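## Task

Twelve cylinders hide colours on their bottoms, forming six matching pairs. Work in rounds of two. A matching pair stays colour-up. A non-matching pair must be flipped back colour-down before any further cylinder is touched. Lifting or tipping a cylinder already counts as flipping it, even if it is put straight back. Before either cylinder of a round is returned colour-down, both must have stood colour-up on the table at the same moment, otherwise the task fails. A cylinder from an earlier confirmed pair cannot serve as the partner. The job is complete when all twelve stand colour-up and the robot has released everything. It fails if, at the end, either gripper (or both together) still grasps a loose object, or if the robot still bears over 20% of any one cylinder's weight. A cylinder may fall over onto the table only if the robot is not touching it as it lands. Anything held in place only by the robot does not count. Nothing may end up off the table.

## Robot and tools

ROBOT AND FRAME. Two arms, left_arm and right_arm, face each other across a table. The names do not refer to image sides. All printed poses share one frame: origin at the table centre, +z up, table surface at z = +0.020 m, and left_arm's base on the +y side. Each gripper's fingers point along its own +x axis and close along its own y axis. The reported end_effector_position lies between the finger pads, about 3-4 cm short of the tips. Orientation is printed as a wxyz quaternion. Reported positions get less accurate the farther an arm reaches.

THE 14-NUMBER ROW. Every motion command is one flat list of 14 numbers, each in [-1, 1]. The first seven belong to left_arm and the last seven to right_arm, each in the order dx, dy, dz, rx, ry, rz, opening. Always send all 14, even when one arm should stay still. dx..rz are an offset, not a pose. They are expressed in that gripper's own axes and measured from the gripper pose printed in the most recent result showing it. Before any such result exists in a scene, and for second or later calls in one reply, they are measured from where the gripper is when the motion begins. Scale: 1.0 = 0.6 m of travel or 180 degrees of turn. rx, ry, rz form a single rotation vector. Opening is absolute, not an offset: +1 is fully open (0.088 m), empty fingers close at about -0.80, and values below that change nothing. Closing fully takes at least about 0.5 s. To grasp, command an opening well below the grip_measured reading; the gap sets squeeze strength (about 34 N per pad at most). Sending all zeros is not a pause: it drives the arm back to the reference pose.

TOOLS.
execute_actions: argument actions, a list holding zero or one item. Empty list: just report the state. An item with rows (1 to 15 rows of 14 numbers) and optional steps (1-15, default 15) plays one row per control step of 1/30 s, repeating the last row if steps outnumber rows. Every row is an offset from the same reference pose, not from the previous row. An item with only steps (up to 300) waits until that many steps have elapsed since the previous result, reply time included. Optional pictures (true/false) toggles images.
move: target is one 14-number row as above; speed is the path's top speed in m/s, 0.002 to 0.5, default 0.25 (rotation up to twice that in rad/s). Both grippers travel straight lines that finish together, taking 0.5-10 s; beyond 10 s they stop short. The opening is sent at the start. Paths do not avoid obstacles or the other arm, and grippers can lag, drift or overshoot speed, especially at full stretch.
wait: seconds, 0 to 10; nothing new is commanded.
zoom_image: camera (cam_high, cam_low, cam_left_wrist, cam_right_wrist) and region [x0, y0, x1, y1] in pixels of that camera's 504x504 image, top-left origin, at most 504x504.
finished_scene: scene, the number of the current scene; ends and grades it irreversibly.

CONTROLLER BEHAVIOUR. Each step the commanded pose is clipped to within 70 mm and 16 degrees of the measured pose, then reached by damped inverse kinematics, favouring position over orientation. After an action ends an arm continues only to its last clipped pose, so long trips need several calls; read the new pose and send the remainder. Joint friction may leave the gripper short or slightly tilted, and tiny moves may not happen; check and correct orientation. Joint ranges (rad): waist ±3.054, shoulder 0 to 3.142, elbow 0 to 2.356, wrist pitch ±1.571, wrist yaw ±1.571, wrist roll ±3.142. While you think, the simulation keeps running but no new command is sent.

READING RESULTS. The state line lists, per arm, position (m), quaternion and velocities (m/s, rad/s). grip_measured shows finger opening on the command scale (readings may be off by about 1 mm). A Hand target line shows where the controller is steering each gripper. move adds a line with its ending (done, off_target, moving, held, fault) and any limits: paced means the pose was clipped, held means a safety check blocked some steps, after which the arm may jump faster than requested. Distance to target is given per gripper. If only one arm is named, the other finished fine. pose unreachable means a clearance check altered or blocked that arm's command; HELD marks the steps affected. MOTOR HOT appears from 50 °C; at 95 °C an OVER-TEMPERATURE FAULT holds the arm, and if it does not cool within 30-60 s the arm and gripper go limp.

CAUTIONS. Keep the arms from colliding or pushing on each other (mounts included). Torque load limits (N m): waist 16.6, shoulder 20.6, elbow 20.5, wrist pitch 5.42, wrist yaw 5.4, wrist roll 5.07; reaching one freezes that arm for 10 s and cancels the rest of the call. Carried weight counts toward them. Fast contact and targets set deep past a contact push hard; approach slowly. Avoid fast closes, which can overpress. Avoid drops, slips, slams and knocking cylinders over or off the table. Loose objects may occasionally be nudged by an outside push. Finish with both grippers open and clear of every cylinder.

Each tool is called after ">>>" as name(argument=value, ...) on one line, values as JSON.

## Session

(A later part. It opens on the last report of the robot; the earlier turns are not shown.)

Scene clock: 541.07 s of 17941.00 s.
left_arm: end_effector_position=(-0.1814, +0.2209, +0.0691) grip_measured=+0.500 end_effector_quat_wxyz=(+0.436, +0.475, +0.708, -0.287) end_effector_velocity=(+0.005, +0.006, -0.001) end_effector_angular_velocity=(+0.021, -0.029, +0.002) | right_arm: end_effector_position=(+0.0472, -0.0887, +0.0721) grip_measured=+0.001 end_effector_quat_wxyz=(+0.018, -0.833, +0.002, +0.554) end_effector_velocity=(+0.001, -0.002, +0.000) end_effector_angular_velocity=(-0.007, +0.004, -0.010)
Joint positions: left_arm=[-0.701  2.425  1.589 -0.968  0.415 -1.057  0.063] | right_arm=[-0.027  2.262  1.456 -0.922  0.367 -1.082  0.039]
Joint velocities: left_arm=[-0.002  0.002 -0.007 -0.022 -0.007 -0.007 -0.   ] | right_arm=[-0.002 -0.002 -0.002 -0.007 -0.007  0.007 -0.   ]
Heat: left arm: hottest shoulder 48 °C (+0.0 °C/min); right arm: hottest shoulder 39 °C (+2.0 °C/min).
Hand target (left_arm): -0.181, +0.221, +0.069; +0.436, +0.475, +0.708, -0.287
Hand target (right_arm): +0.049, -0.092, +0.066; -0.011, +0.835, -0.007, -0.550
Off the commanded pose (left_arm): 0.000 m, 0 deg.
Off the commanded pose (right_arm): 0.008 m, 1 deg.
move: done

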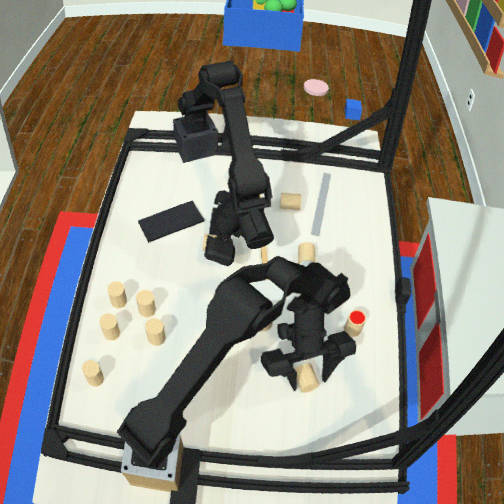

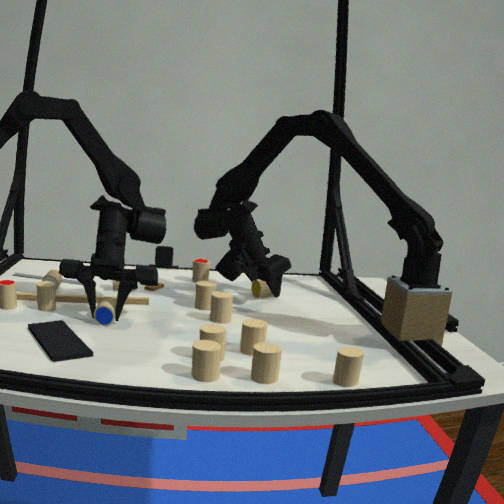

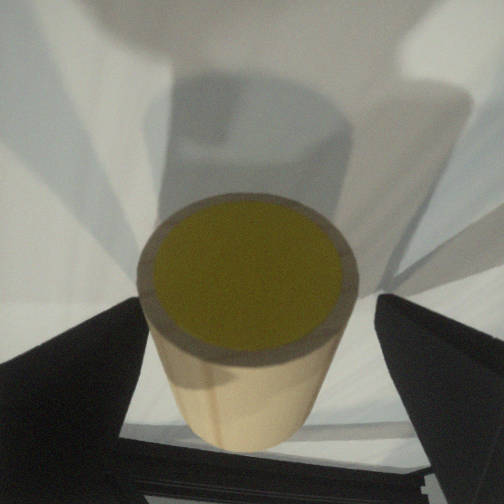

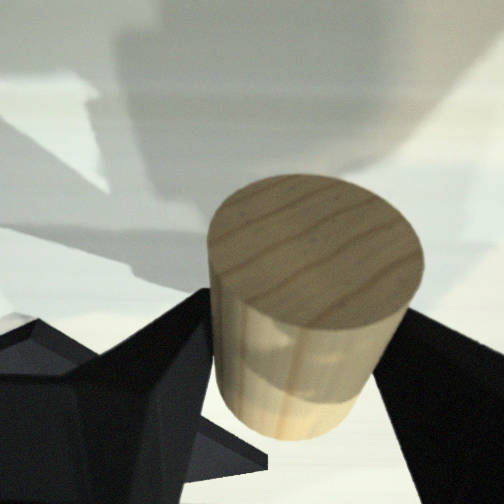

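Blue (mismatch with yellow).

>>> execute_actions(actions=[{"rows":[[0,0.009,0,0,0,0,0.4, 0,0,0,0,0,0,0.5],[0,0.009,0,0,0,0,0.3, 0,0,0,0,0,0,0.5],[0,0.009,0,0,0,0,0.2, 0,0,0,0,0,0,0.5],[0,0.008,0,0,0,0,-0.3, 0,0,0,0,0,0,0.5]],"steps":10}], pictures=false)

>>> move(target=[-0.05,0,-0.026,0,0,0,-0.3, -0.02,0,-0.008,0,0,0,0.5], speed=0.2)

>>> move(target=[0.036,0,0.019,0,-0.503,0,-0.3, 0.05,-0.006,-0.01,0,-0.5,0,0.5], speed=0.5)

>>> move(target=[0.012,0,-0.023,-0.005,0,0,-0.3, 0,0,0,0,0,0,0.5], speed=0.04)

>>> execute_actions(actions=[{"rows":[[0,0,0,0,0,0,0.3, 0,0,0,0,0,0,0.5]],"steps":6}], pictures=false)

Scene clock: 548.53 s of 17941.00 s.
left_arm: end_effector_position=(-0.1780, +0.2232, +0.0663) grip_measured=+0.009 end_effector_quat_wxyz=(+0.436, +0.477, +0.709, -0.283) end_effector_velocity=(+0.001, -0.002, -0.001) end_effector_angular_velocity=(-0.016, -0.021, +0.012) | right_arm: end_effector_position=(+0.0473, -0.0890, +0.0716) grip_measured=+0.475 end_effector_quat_wxyz=(+0.018, -0.833, +0.003, +0.553) end_effector_velocity=(+0.002, +0.000, -0.000) end_effector_angular_velocity=(+0.002, -0.006, +0.005)
Joint positions: left_arm=[-0.698  2.424  1.573 -0.961  0.416 -1.054  0.039] | right_arm=[-0.027  2.263  1.455 -0.921  0.367 -1.082  0.062]
Joint velocities: left_arm=[-0.002 -0.002 -0.002  0.007 -0.022 -0.022 -0.   ] | right_arm=[-0.002 -0.002 -0.007  0.007  0.007 -0.007  0.011]
Heat: left arm: hottest shoulder 48 °C (-1.0 °C/min); right arm: hottest shoulder 39 °C (+3.0 °C/min).
Hand target (left_arm): -0.177, +0.223, +0.069; +0.436, +0.475, +0.708, -0.287
Hand target (right_arm): +0.047, -0.089, +0.072; -0.018, +0.832, -0.002, -0.554
Off the commanded pose (left_arm): 0.003 m, 0 deg.
Off the commanded pose (right_arm): 0.001 m, 0 deg.
Steps of this call (steps 1 to 214: nothing new was sent; steps 215 to 224: all 10 steps of this action). Readings (end_effector_position):
215: left_arm (-0.1808, +0.2215, +0.0684) | right_arm (+0.0473, -0.0890, +0.0716)
216: left_arm (-0.1802, +0.2221, +0.0677) | right_arm (+0.0473, -0.0890, +0.0716)
218: left_arm (-0.1789, +0.2231, +0.0668) | right_arm (+0.0473, -0.0890, +0.0716)
222: left_arm (-0.1780, +0.2232, +0.0662) | right_arm (+0.0473, -0.0890, +0.0716)
224: the state above

Scene clock: 549.63 s of 17941.00 s.
left_arm: end_effector_position=(-0.1754, +0.2262, +0.0934) grip_measured=+0.009 end_effector_quat_wxyz=(+0.437, +0.482, +0.708, -0.275) end_effector_velocity=(-0.002, +0.001, +0.001) end_effector_angular_velocity=(+0.002, +0.000, +0.019) | right_arm: end_effector_position=(+0.0496, -0.0941, +0.0759) grip_measured=+0.500 end_effector_quat_wxyz=(+0.007, -0.836, +0.009, +0.549) end_effector_velocity=(-0.000, +0.000, -0.002) end_effector_angular_velocity=(-0.004, +0.008, +0.003)
Joint positions: left_arm=[-0.698  2.368  1.589 -1.052  0.416 -1.053  0.039] | right_arm=[-0.027  2.256  1.458 -0.959  0.367 -1.082  0.063]
Joint velocities: left_arm=[-0.002 -0.002 -0.002  0.007  0.007 -0.022 -0.   ] | right_arm=[-0.002  0.002 -0.002  0.007 -0.007 -0.007  0.   ]
Heat: left arm: hottest shoulder 49 °C (+0.0 °C/min); right arm: hottest shoulder 39 °C (+3.0 °C/min).
Hand target (left_arm): -0.178, +0.223, +0.100; +0.436, +0.477, +0.709, -0.284
Hand target (right_arm): +0.047, -0.089, +0.085; -0.018, +0.833, -0.003, -0.553
Off the commanded pose (left_arm): 0.008 m, 1 deg.
Off the commanded pose (right_arm): 0.010 m, 2 deg.
move: off_target (right_arm)

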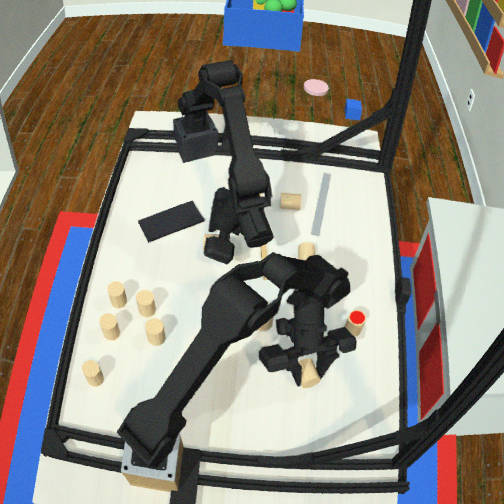

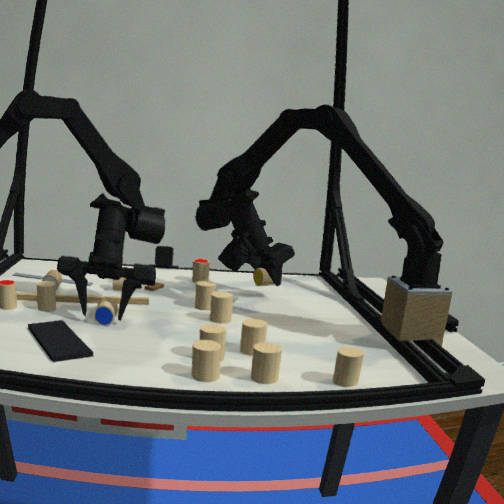

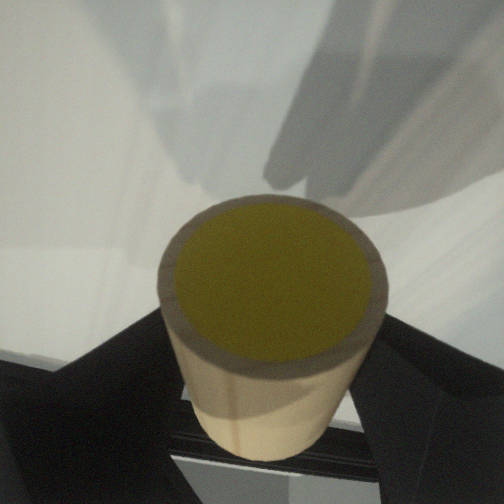

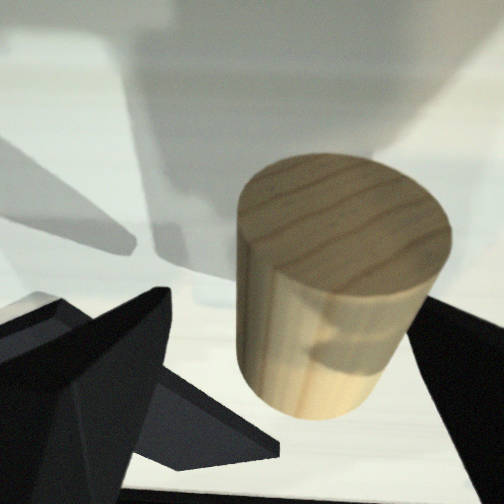

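Scene clock: 551.83 s of 17941.00 s.
left_arm: end_effector_position=(-0.1736, +0.2281, +0.0688) grip_measured=+0.009 end_effector_quat_wxyz=(+0.809, +0.146, +0.194, -0.535) end_effector_velocity=(+0.003, +0.000, +0.001) end_effector_angular_velocity=(-0.019, -0.015, +0.005) | right_arm: end_effector_position=(+0.0683, -0.0900, +0.0560) grip_measured=+0.500 end_effector_quat_wxyz=(+0.011, -0.209, -0.002, +0.978) end_effector_velocity=(-0.001, -0.003, +0.001) end_effector_angular_velocity=(-0.004, +0.026, +0.007)
Joint positions: left_arm=[-1.221  2.426  1.248 -0.522 -1.077 -1.685  0.039] | right_arm=[-0.608  2.432  1.283 -0.696 -1.132 -1.883  0.064]
Joint velocities: left_arm=[-0.002  0.007  0.002 -0.022 -0.022 -0.022 -0.   ] | right_arm=[-0.002  0.012  0.007 -0.037 -0.022 -0.037 -0.   ]
Heat: left arm: hottest shoulder 49 °C (+0.0 °C/min); right arm: hottest shoulder 39 °C (+3.1 °C/min).
Hand target (left_arm): -0.175, +0.228, +0.068; +0.809, +0.144, +0.191, -0.537
Hand target (right_arm): +0.069, -0.090, +0.052; +0.011, -0.206, +0.002, +0.979
Off the commanded pose (left_arm): 0.002 m, 1 deg.
Off the commanded pose (right_arm): 0.005 m, 1 deg.
move: done

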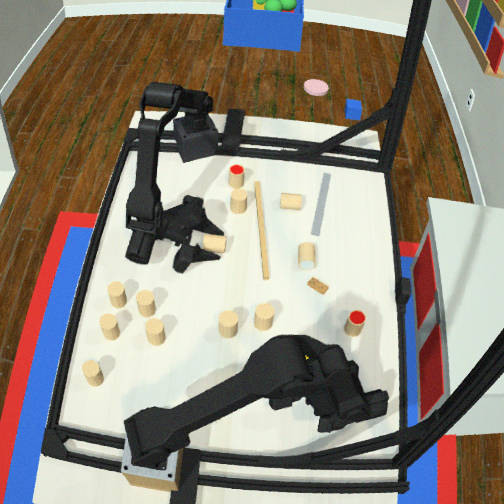

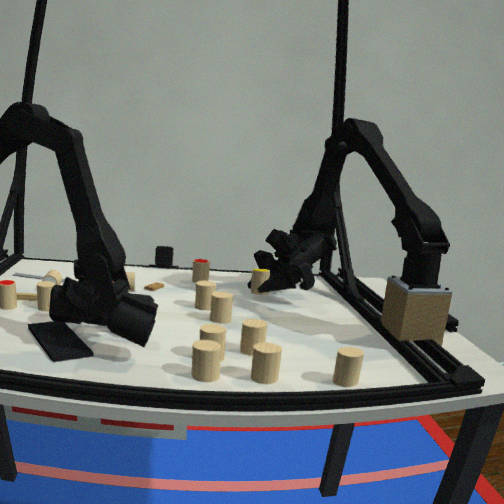

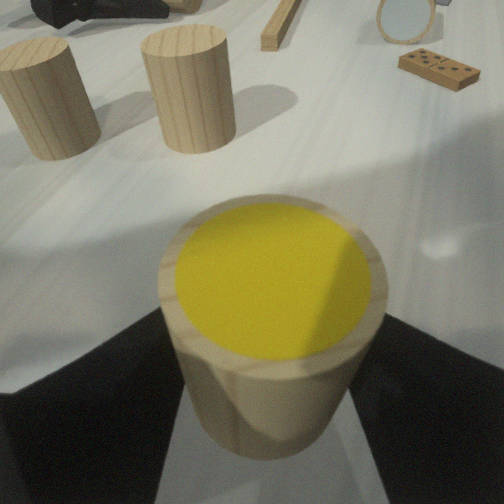

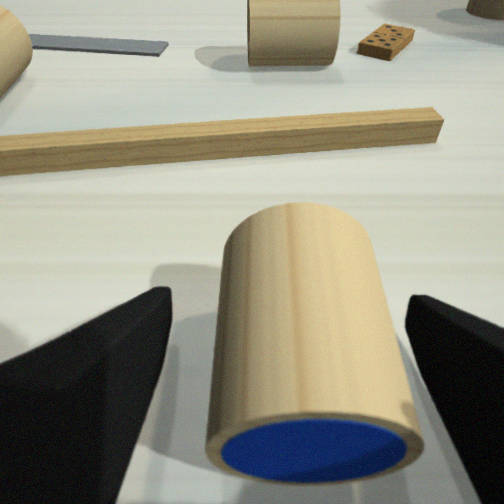

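Scene clock: 552.53 s of 17941.00 s.
left_arm: end_effector_position=(-0.1725, +0.2283, +0.0569) grip_measured=+0.009 end_effector_quat_wxyz=(+0.810, +0.139, +0.197, -0.534) end_effector_velocity=(-0.001, +0.000, +0.002) end_effector_angular_velocity=(-0.014, +0.013, +0.007) | right_arm: end_effector_position=(+0.0683, -0.0900, +0.0559) grip_measured=+0.500 end_effector_quat_wxyz=(+0.011, -0.209, -0.002, +0.978) end_effector_velocity=(-0.001, -0.001, +0.002) end_effector_angular_velocity=(+0.001, +0.008, +0.003)
Joint positions: left_arm=[-1.221  2.461  1.248 -0.487 -1.079 -1.7    0.039] | right_arm=[-0.608  2.432  1.283 -0.697 -1.132 -1.883  0.064]
Joint velocities: left_arm=[-0.002 -0.002  0.002 -0.007 -0.007 -0.022  0.   ] | right_arm=[ 0.002 -0.002 -0.002 -0.007 -0.007 -0.007  0.   ]
Heat: left arm: hottest shoulder 49 °C (+0.0 °C/min); right arm: hottest shoulder 39 °C (+3.1 °C/min).
Hand target (left_arm): -0.173, +0.228, +0.053; +0.810, +0.139, +0.198, -0.534
Hand target (right_arm): +0.068, -0.090, +0.056; +0.011, -0.209, -0.002, +0.978
Off the commanded pose (left_arm): 0.004 m, 0 deg.
Off the commanded pose (right_arm): 0.000 m, 0 deg.
move: done

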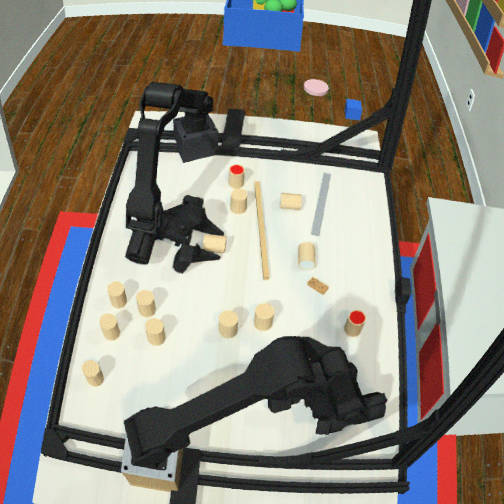

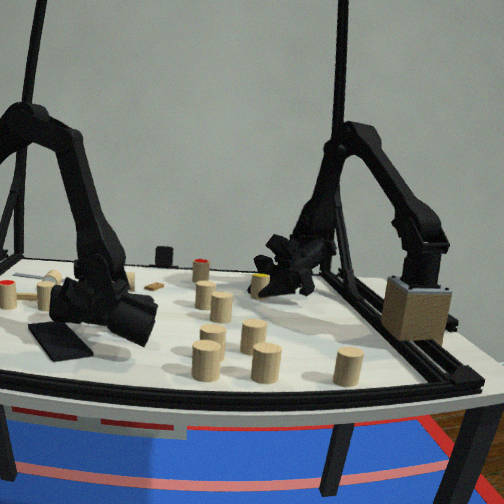

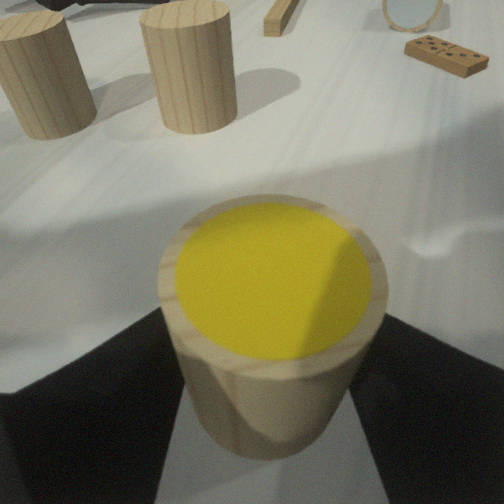

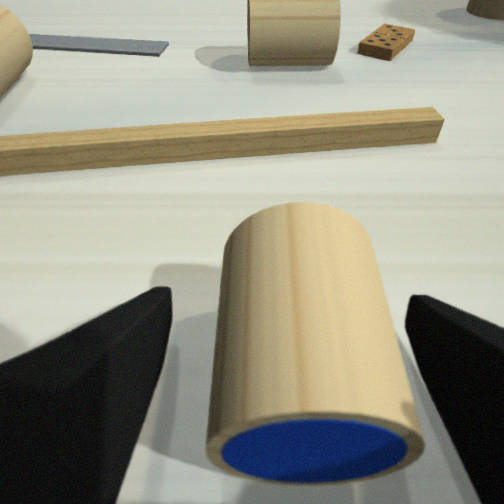

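Scene clock: 552.73 s of 17941.00 s.
left_arm: end_effector_position=(-0.1725, +0.2283, +0.0569) grip_measured=+0.226 end_effector_quat_wxyz=(+0.810, +0.139, +0.197, -0.534) end_effector_velocity=(-0.001, +0.000, +0.002) end_effector_angular_velocity=(-0.003, -0.011, -0.007) | right_arm: end_effector_position=(+0.0683, -0.0900, +0.0559) grip_measured=+0.500 end_effector_quat_wxyz=(+0.011, -0.209, -0.002, +0.978) end_effector_velocity=(-0.002, +0.000, +0.005) end_effector_angular_velocity=(+0.021, +0.021, +0.005)
Joint positions: left_arm=[-1.221  2.461  1.248 -0.487 -1.079 -1.7    0.05 ] | right_arm=[-0.608  2.432  1.283 -0.697 -1.132 -1.883  0.064]
Joint velocities: left_arm=[-0.002 -0.002  0.002 -0.007 -0.007  0.007  0.034] | right_arm=[ 0.002 -0.007 -0.002 -0.007 -0.022 -0.022 -0.   ]
Heat: left arm: hottest shoulder 49 °C (+0.0 °C/min); right arm: hottest shoulder 39 °C (+3.0 °C/min).
Hand target (left_arm): -0.172, +0.228, +0.057; +0.810, +0.139, +0.197, -0.534
Hand target (right_arm): +0.068, -0.090, +0.056; +0.011, -0.209, -0.002, +0.978
Off the commanded pose (left_arm): 0.000 m, 0 deg.
Off the commanded pose (right_arm): 0.000 m, 0 deg.
Steps of this call (steps 1 to 6: all 6 steps of this action). Readings (end_effector_position):
1: left_arm (-0.1725, +0.2283, +0.0569) | right_arm (+0.0683, -0.0900, +0.0559)
2: left_arm (-0.1725, +0.2283, +0.0569) | right_arm (+0.0683, -0.0900, +0.0559)
4: left_arm (-0.1725, +0.2283, +0.0569) | right_arm (+0.0683, -0.0900, +0.0559)
6: the state above

>>> execute_actions(actions=[{"rows":[[0,0,0,0,0,0,0.3, 0,0,0,0,0,0,-0.3]],"steps":8}], pictures=false)

>>> move(target=[-0.007,0,0,0,0,0,0.3, -0.033,0,0.07,0,0,0,-0.3], speed=0.2)

>>> move(target=[0,0,0,0,0,0,0.3, 0.035,0,-0.005,0,0.503,0,-0.3], speed=0.5)

>>> move(target=[0,0,0,0,0,0,0.3, 0.033,0,0.014,0,0,0,-0.3], speed=0.04)

>>> execute_actions(actions=[{"rows":[[0,0,0,0,0,0,0.3, 0,0,0,0,0,0,0.3]],"steps":8}])

Scene clock: 564.73 s of 17941.00 s.
left_arm: end_effector_position=(-0.1725, +0.2283, +0.0569) grip_measured=+0.300 end_effector_quat_wxyz=(+0.810, +0.139, +0.197, -0.534) end_effector_velocity=(+0.001, +0.001, +0.002) end_effector_angular_velocity=(-0.007, -0.003, +0.000) | right_arm: end_effector_position=(+0.0683, -0.0900, +0.0560) grip_measured=-0.001 end_effector_quat_wxyz=(+0.011, -0.209, -0.002, +0.978) end_effector_velocity=(-0.000, +0.003, +0.004) end_effector_angular_velocity=(+0.022, +0.019, -0.005)
Joint positions: left_arm=[-1.221  2.461  1.248 -0.487 -1.079 -1.7    0.054] | right_arm=[-0.608  2.432  1.283 -0.697 -1.133 -1.883  0.039]
Joint velocities: left_arm=[-0.002 -0.002 -0.002 -0.007 -0.007 -0.007 -0.   ] | right_arm=[-0.002 -0.002  0.002  0.007 -0.022 -0.007 -0.   ]
Heat: left arm: hottest shoulder 49 °C (+1.0 °C/min); right arm: hottest shoulder 40 °C (+5.0 °C/min).
Hand target (left_arm): -0.173, +0.228, +0.057; +0.810, +0.139, +0.197, -0.534
Hand target (right_arm): +0.068, -0.090, +0.056; +0.011, -0.209, -0.002, +0.978
Off the commanded pose (left_arm): 0.000 m, 0 deg.
Off the commanded pose (right_arm): 0.000 m, 0 deg.
Steps of this call (steps 1 to 90: nothing new was sent; then 8.73 s passed at rest; steps 91 to 98: all 8 steps of this action). Readings (end_effector_position):
91: left_arm (-0.1725, +0.2283, +0.0569) | right_arm (+0.0683, -0.0900, +0.0559)
92: left_arm (-0.1725, +0.2283, +0.0569) | right_arm (+0.0683, -0.0900, +0.0559)
94: left_arm (-0.1725, +0.2283, +0.0569) | right_arm (+0.0683, -0.0900, +0.0559)
98: the state above

Scene clock: 565.77 s of 17941.00 s.
left_arm: end_effector_position=(-0.1710, +0.2317, +0.0574) grip_measured=+0.300 end_effector_quat_wxyz=(+0.811, +0.142, +0.195, -0.533) end_effector_velocity=(+0.001, +0.001, +0.003) end_effector_angular_velocity=(-0.004, -0.013, -0.000) | right_arm: end_effector_position=(+0.0680, -0.0924, +0.0961) grip_measured=-0.001 end_effector_quat_wxyz=(+0.009, -0.208, +0.006, +0.978) end_effector_velocity=(-0.000, -0.004, +0.003) end_effector_angular_velocity=(-0.015, +0.012, +0.004)
Joint positions: left_arm=[-1.229  2.461  1.248 -0.512 -1.079 -1.719  0.054] | right_arm=[-0.608  2.32   1.279 -0.825 -1.132 -1.885  0.039]
Joint velocities: left_arm=[-0.002 -0.002  0.002 -0.022 -0.007 -0.007  0.   ] | right_arm=[-0.002 -0.002 -0.002 -0.037 -0.007 -0.022 -0.   ]
Heat: left arm: hottest shoulder 49 °C (+1.0 °C/min); right arm: hottest shoulder 40 °C (+5.0 °C/min).
Hand target (left_arm): -0.174, +0.232, +0.059; +0.810, +0.139, +0.197, -0.534
Hand target (right_arm): +0.069, -0.091, +0.102; +0.011, -0.209, -0.002, +0.978
Off the commanded pose (left_arm): 0.003 m, 0 deg.
Off the commanded pose (right_arm): 0.007 m, 1 deg.
move: done

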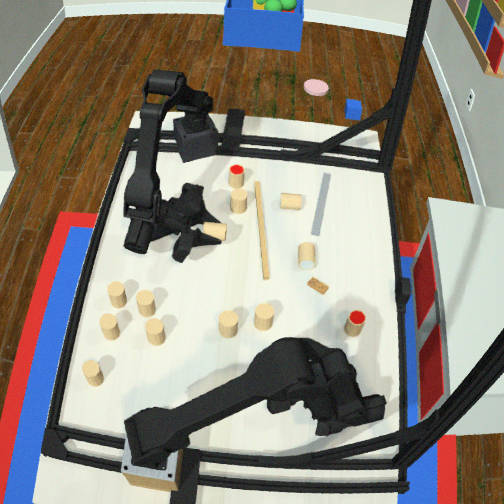

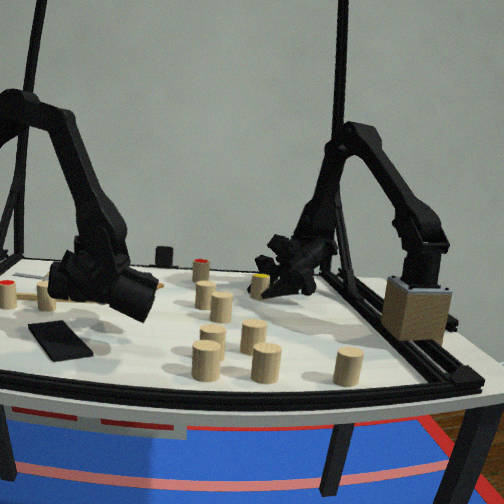

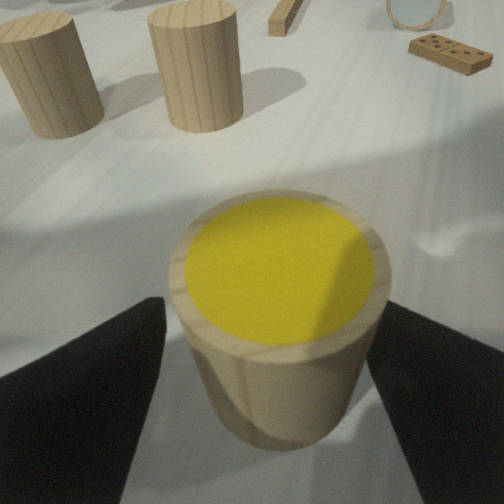

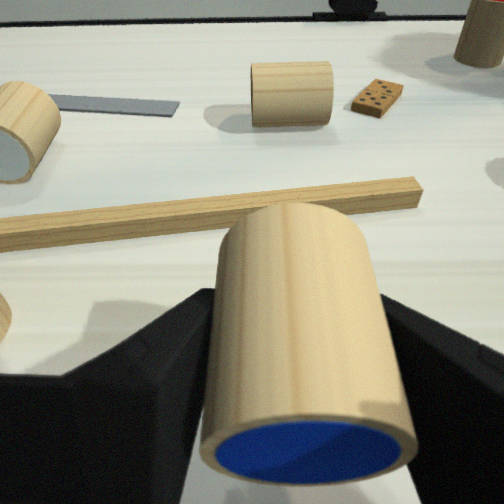

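Scene clock: 567.93 s of 17941.00 s.
left_arm: end_effector_position=(-0.1710, +0.2317, +0.0574) grip_measured=+0.300 end_effector_quat_wxyz=(+0.811, +0.142, +0.195, -0.533) end_effector_velocity=(-0.001, -0.001, +0.004) end_effector_angular_velocity=(-0.017, -0.015, -0.009) | right_arm: end_effector_position=(+0.0492, -0.0942, +0.0866) grip_measured=-0.001 end_effector_quat_wxyz=(+0.004, -0.837, +0.010, +0.547) end_effector_velocity=(+0.003, -0.001, +0.002) end_effector_angular_velocity=(-0.015, -0.014, +0.006)
Joint positions: left_arm=[-1.229  2.461  1.248 -0.512 -1.079 -1.719  0.054] | right_arm=[-0.025  2.241  1.479 -1.002  0.368 -1.082  0.039]
Joint velocities: left_arm=[-0.002 -0.002  0.002 -0.007 -0.022  0.007  0.   ] | right_arm=[-0.002  0.002  0.007 -0.022  0.007 -0.007 -0.   ]
Heat: left arm: hottest shoulder 48 °C (+1.0 °C/min); right arm: hottest shoulder 40 °C (+5.0 °C/min).
Hand target (left_arm): -0.171, +0.232, +0.057; +0.811, +0.142, +0.195, -0.533
Hand target (right_arm): +0.049, -0.093, +0.083; -0.003, +0.840, -0.011, -0.543
Off the commanded pose (left_arm): 0.000 m, 0 deg.
Off the commanded pose (right_arm): 0.003 m, 1 deg.
move: done

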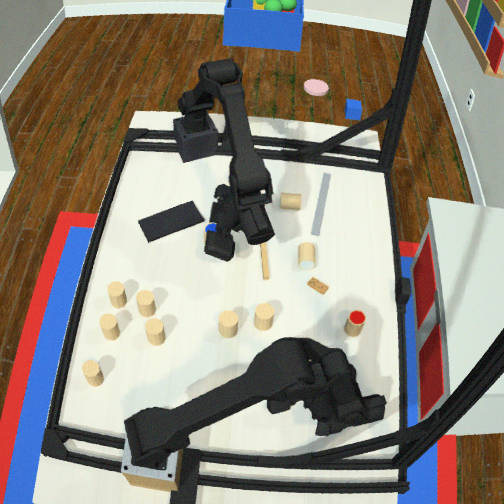

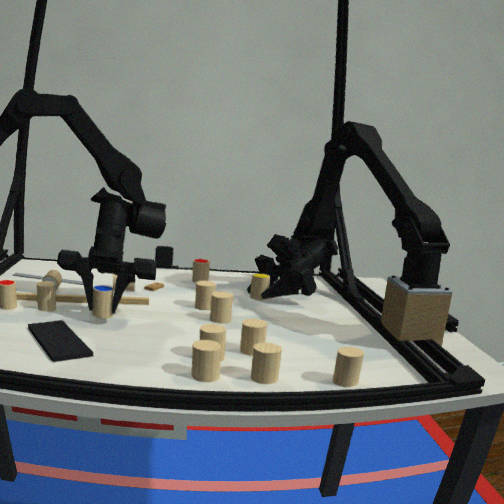

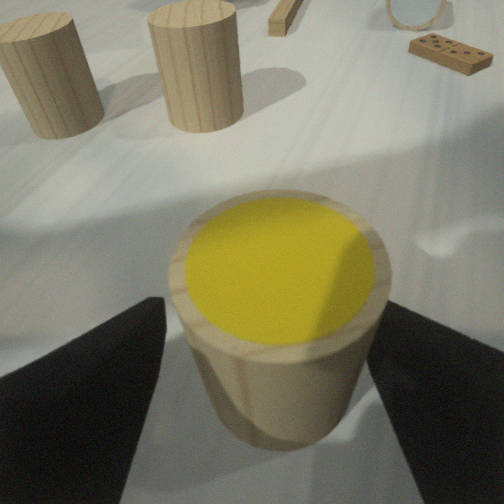

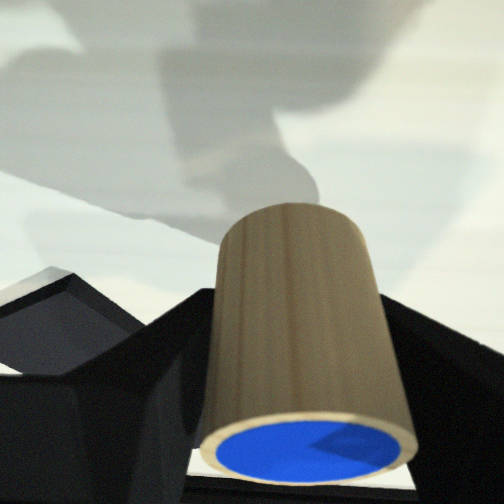

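Scene clock: 568.77 s of 17941.00 s.
left_arm: end_effector_position=(-0.1710, +0.2317, +0.0574) grip_measured=+0.300 end_effector_quat_wxyz=(+0.811, +0.142, +0.195, -0.533) end_effector_velocity=(-0.001, -0.001, +0.004) end_effector_angular_velocity=(-0.028, +0.008, +0.004) | right_arm: end_effector_position=(+0.0476, -0.0907, +0.0720) grip_measured=-0.001 end_effector_quat_wxyz=(+0.012, -0.835, +0.005, +0.550) end_effector_velocity=(-0.002, +0.003, -0.001) end_effector_angular_velocity=(+0.020, +0.016, -0.010)
Joint positions: left_arm=[-1.229  2.461  1.248 -0.512 -1.079 -1.719  0.054] | right_arm=[-0.025  2.267  1.461 -0.937  0.368 -1.082  0.039]
Joint velocities: left_arm=[-0.002 -0.002  0.002 -0.007 -0.022 -0.022  0.   ] | right_arm=[-0.002 -0.002 -0.002  0.022 -0.007  0.007 -0.   ]
Heat: left arm: hottest shoulder 48 °C (+1.0 °C/min); right arm: hottest shoulder 40 °C (+5.0 °C/min).
Hand target (left_arm): -0.171, +0.232, +0.057; +0.811, +0.142, +0.195, -0.533
Hand target (right_arm): +0.050, -0.094, +0.065; -0.004, +0.837, -0.010, -0.547
Off the commanded pose (left_arm): 0.000 m, 0 deg.
Off the commanded pose (right_arm): 0.008 m, 1 deg.
move: done

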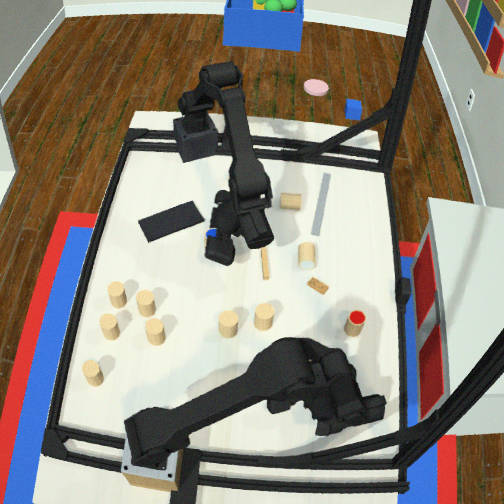

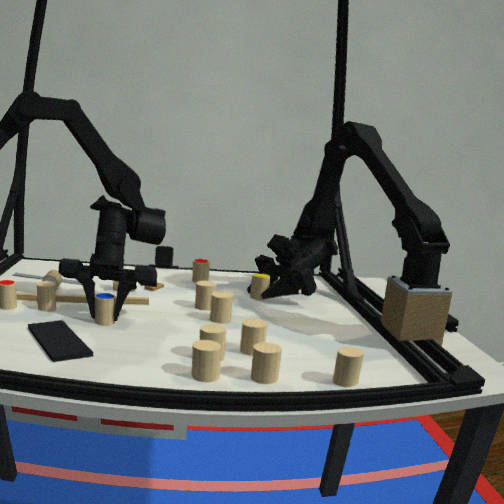

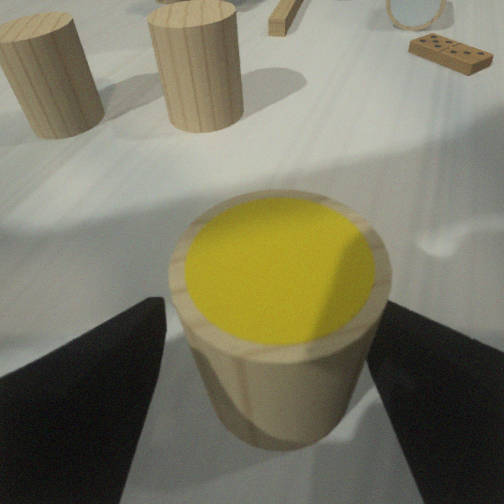

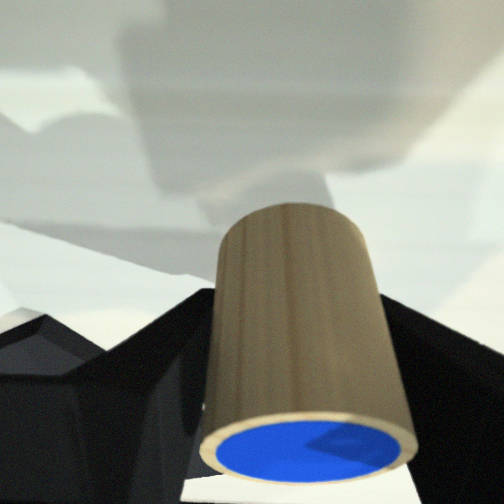

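Scene clock: 569.03 s of 17941.00 s.
left_arm: end_effector_position=(-0.1710, +0.2317, +0.0574) grip_measured=+0.300 end_effector_quat_wxyz=(+0.811, +0.142, +0.195, -0.533) end_effector_velocity=(+0.003, +0.001, +0.002) end_effector_angular_velocity=(-0.007, -0.005, +0.007) | right_arm: end_effector_position=(+0.0476, -0.0907, +0.0720) grip_measured=+0.261 end_effector_quat_wxyz=(+0.012, -0.835, +0.005, +0.550) end_effector_velocity=(+0.001, -0.004, -0.001) end_effector_angular_velocity=(-0.017, +0.001, +0.003)
Joint positions: left_arm=[-1.229  2.461  1.248 -0.512 -1.079 -1.719  0.054] | right_arm=[-0.025  2.267  1.461 -0.937  0.368 -1.081  0.052]
Joint velocities: left_arm=[-0.002 -0.002 -0.002 -0.022 -0.007 -0.022 -0.   ] | right_arm=[-0.002 -0.002 -0.007 -0.007 -0.007 -0.007  0.019]
Heat: left arm: hottest shoulder 48 °C (+1.0 °C/min); right arm: hottest shoulder 40 °C (+5.0 °C/min).
Hand target (left_arm): -0.171, +0.232, +0.057; +0.811, +0.142, +0.195, -0.533
Hand target (right_arm): +0.048, -0.091, +0.072; -0.012, +0.835, -0.005, -0.550
Off the commanded pose (left_arm): 0.000 m, 0 deg.
Off the commanded pose (right_arm): 0.000 m, 0 deg.
Steps of this call (steps 1 to 8: all 8 steps of this action). Readings (end_effector_position):
1: left_arm (-0.1710, +0.2317, +0.0574) | right_arm (+0.0476, -0.0907, +0.0720)
2: left_arm (-0.1710, +0.2317, +0.0574) | right_arm (+0.0476, -0.0907, +0.0720)
4: left_arm (-0.1710, +0.2317, +0.0574) | right_arm (+0.0476, -0.0907, +0.0720)
8: the state above

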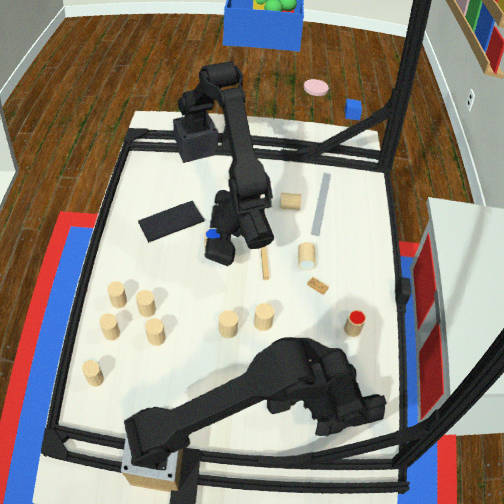

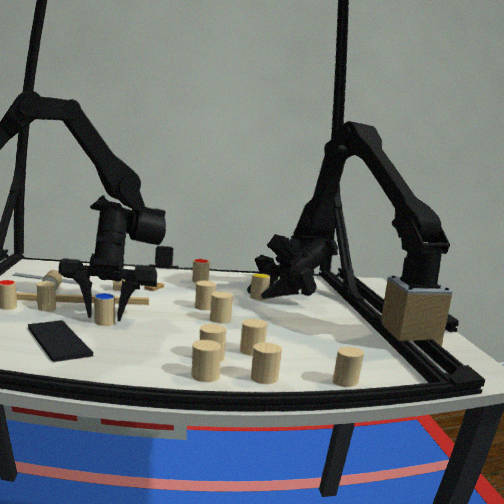

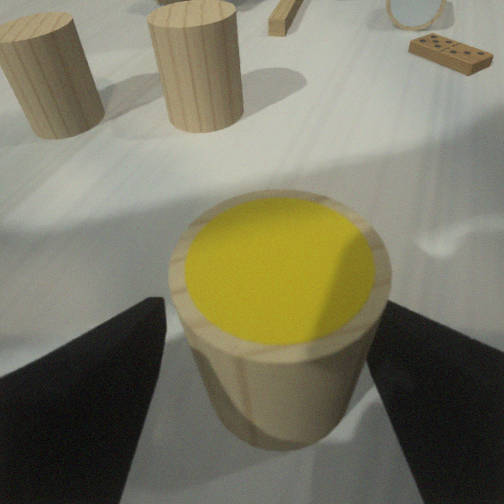

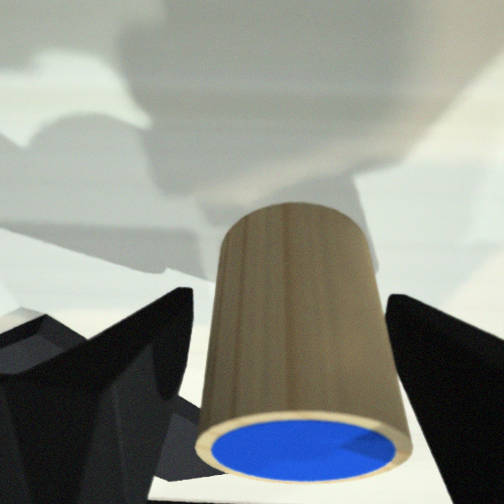

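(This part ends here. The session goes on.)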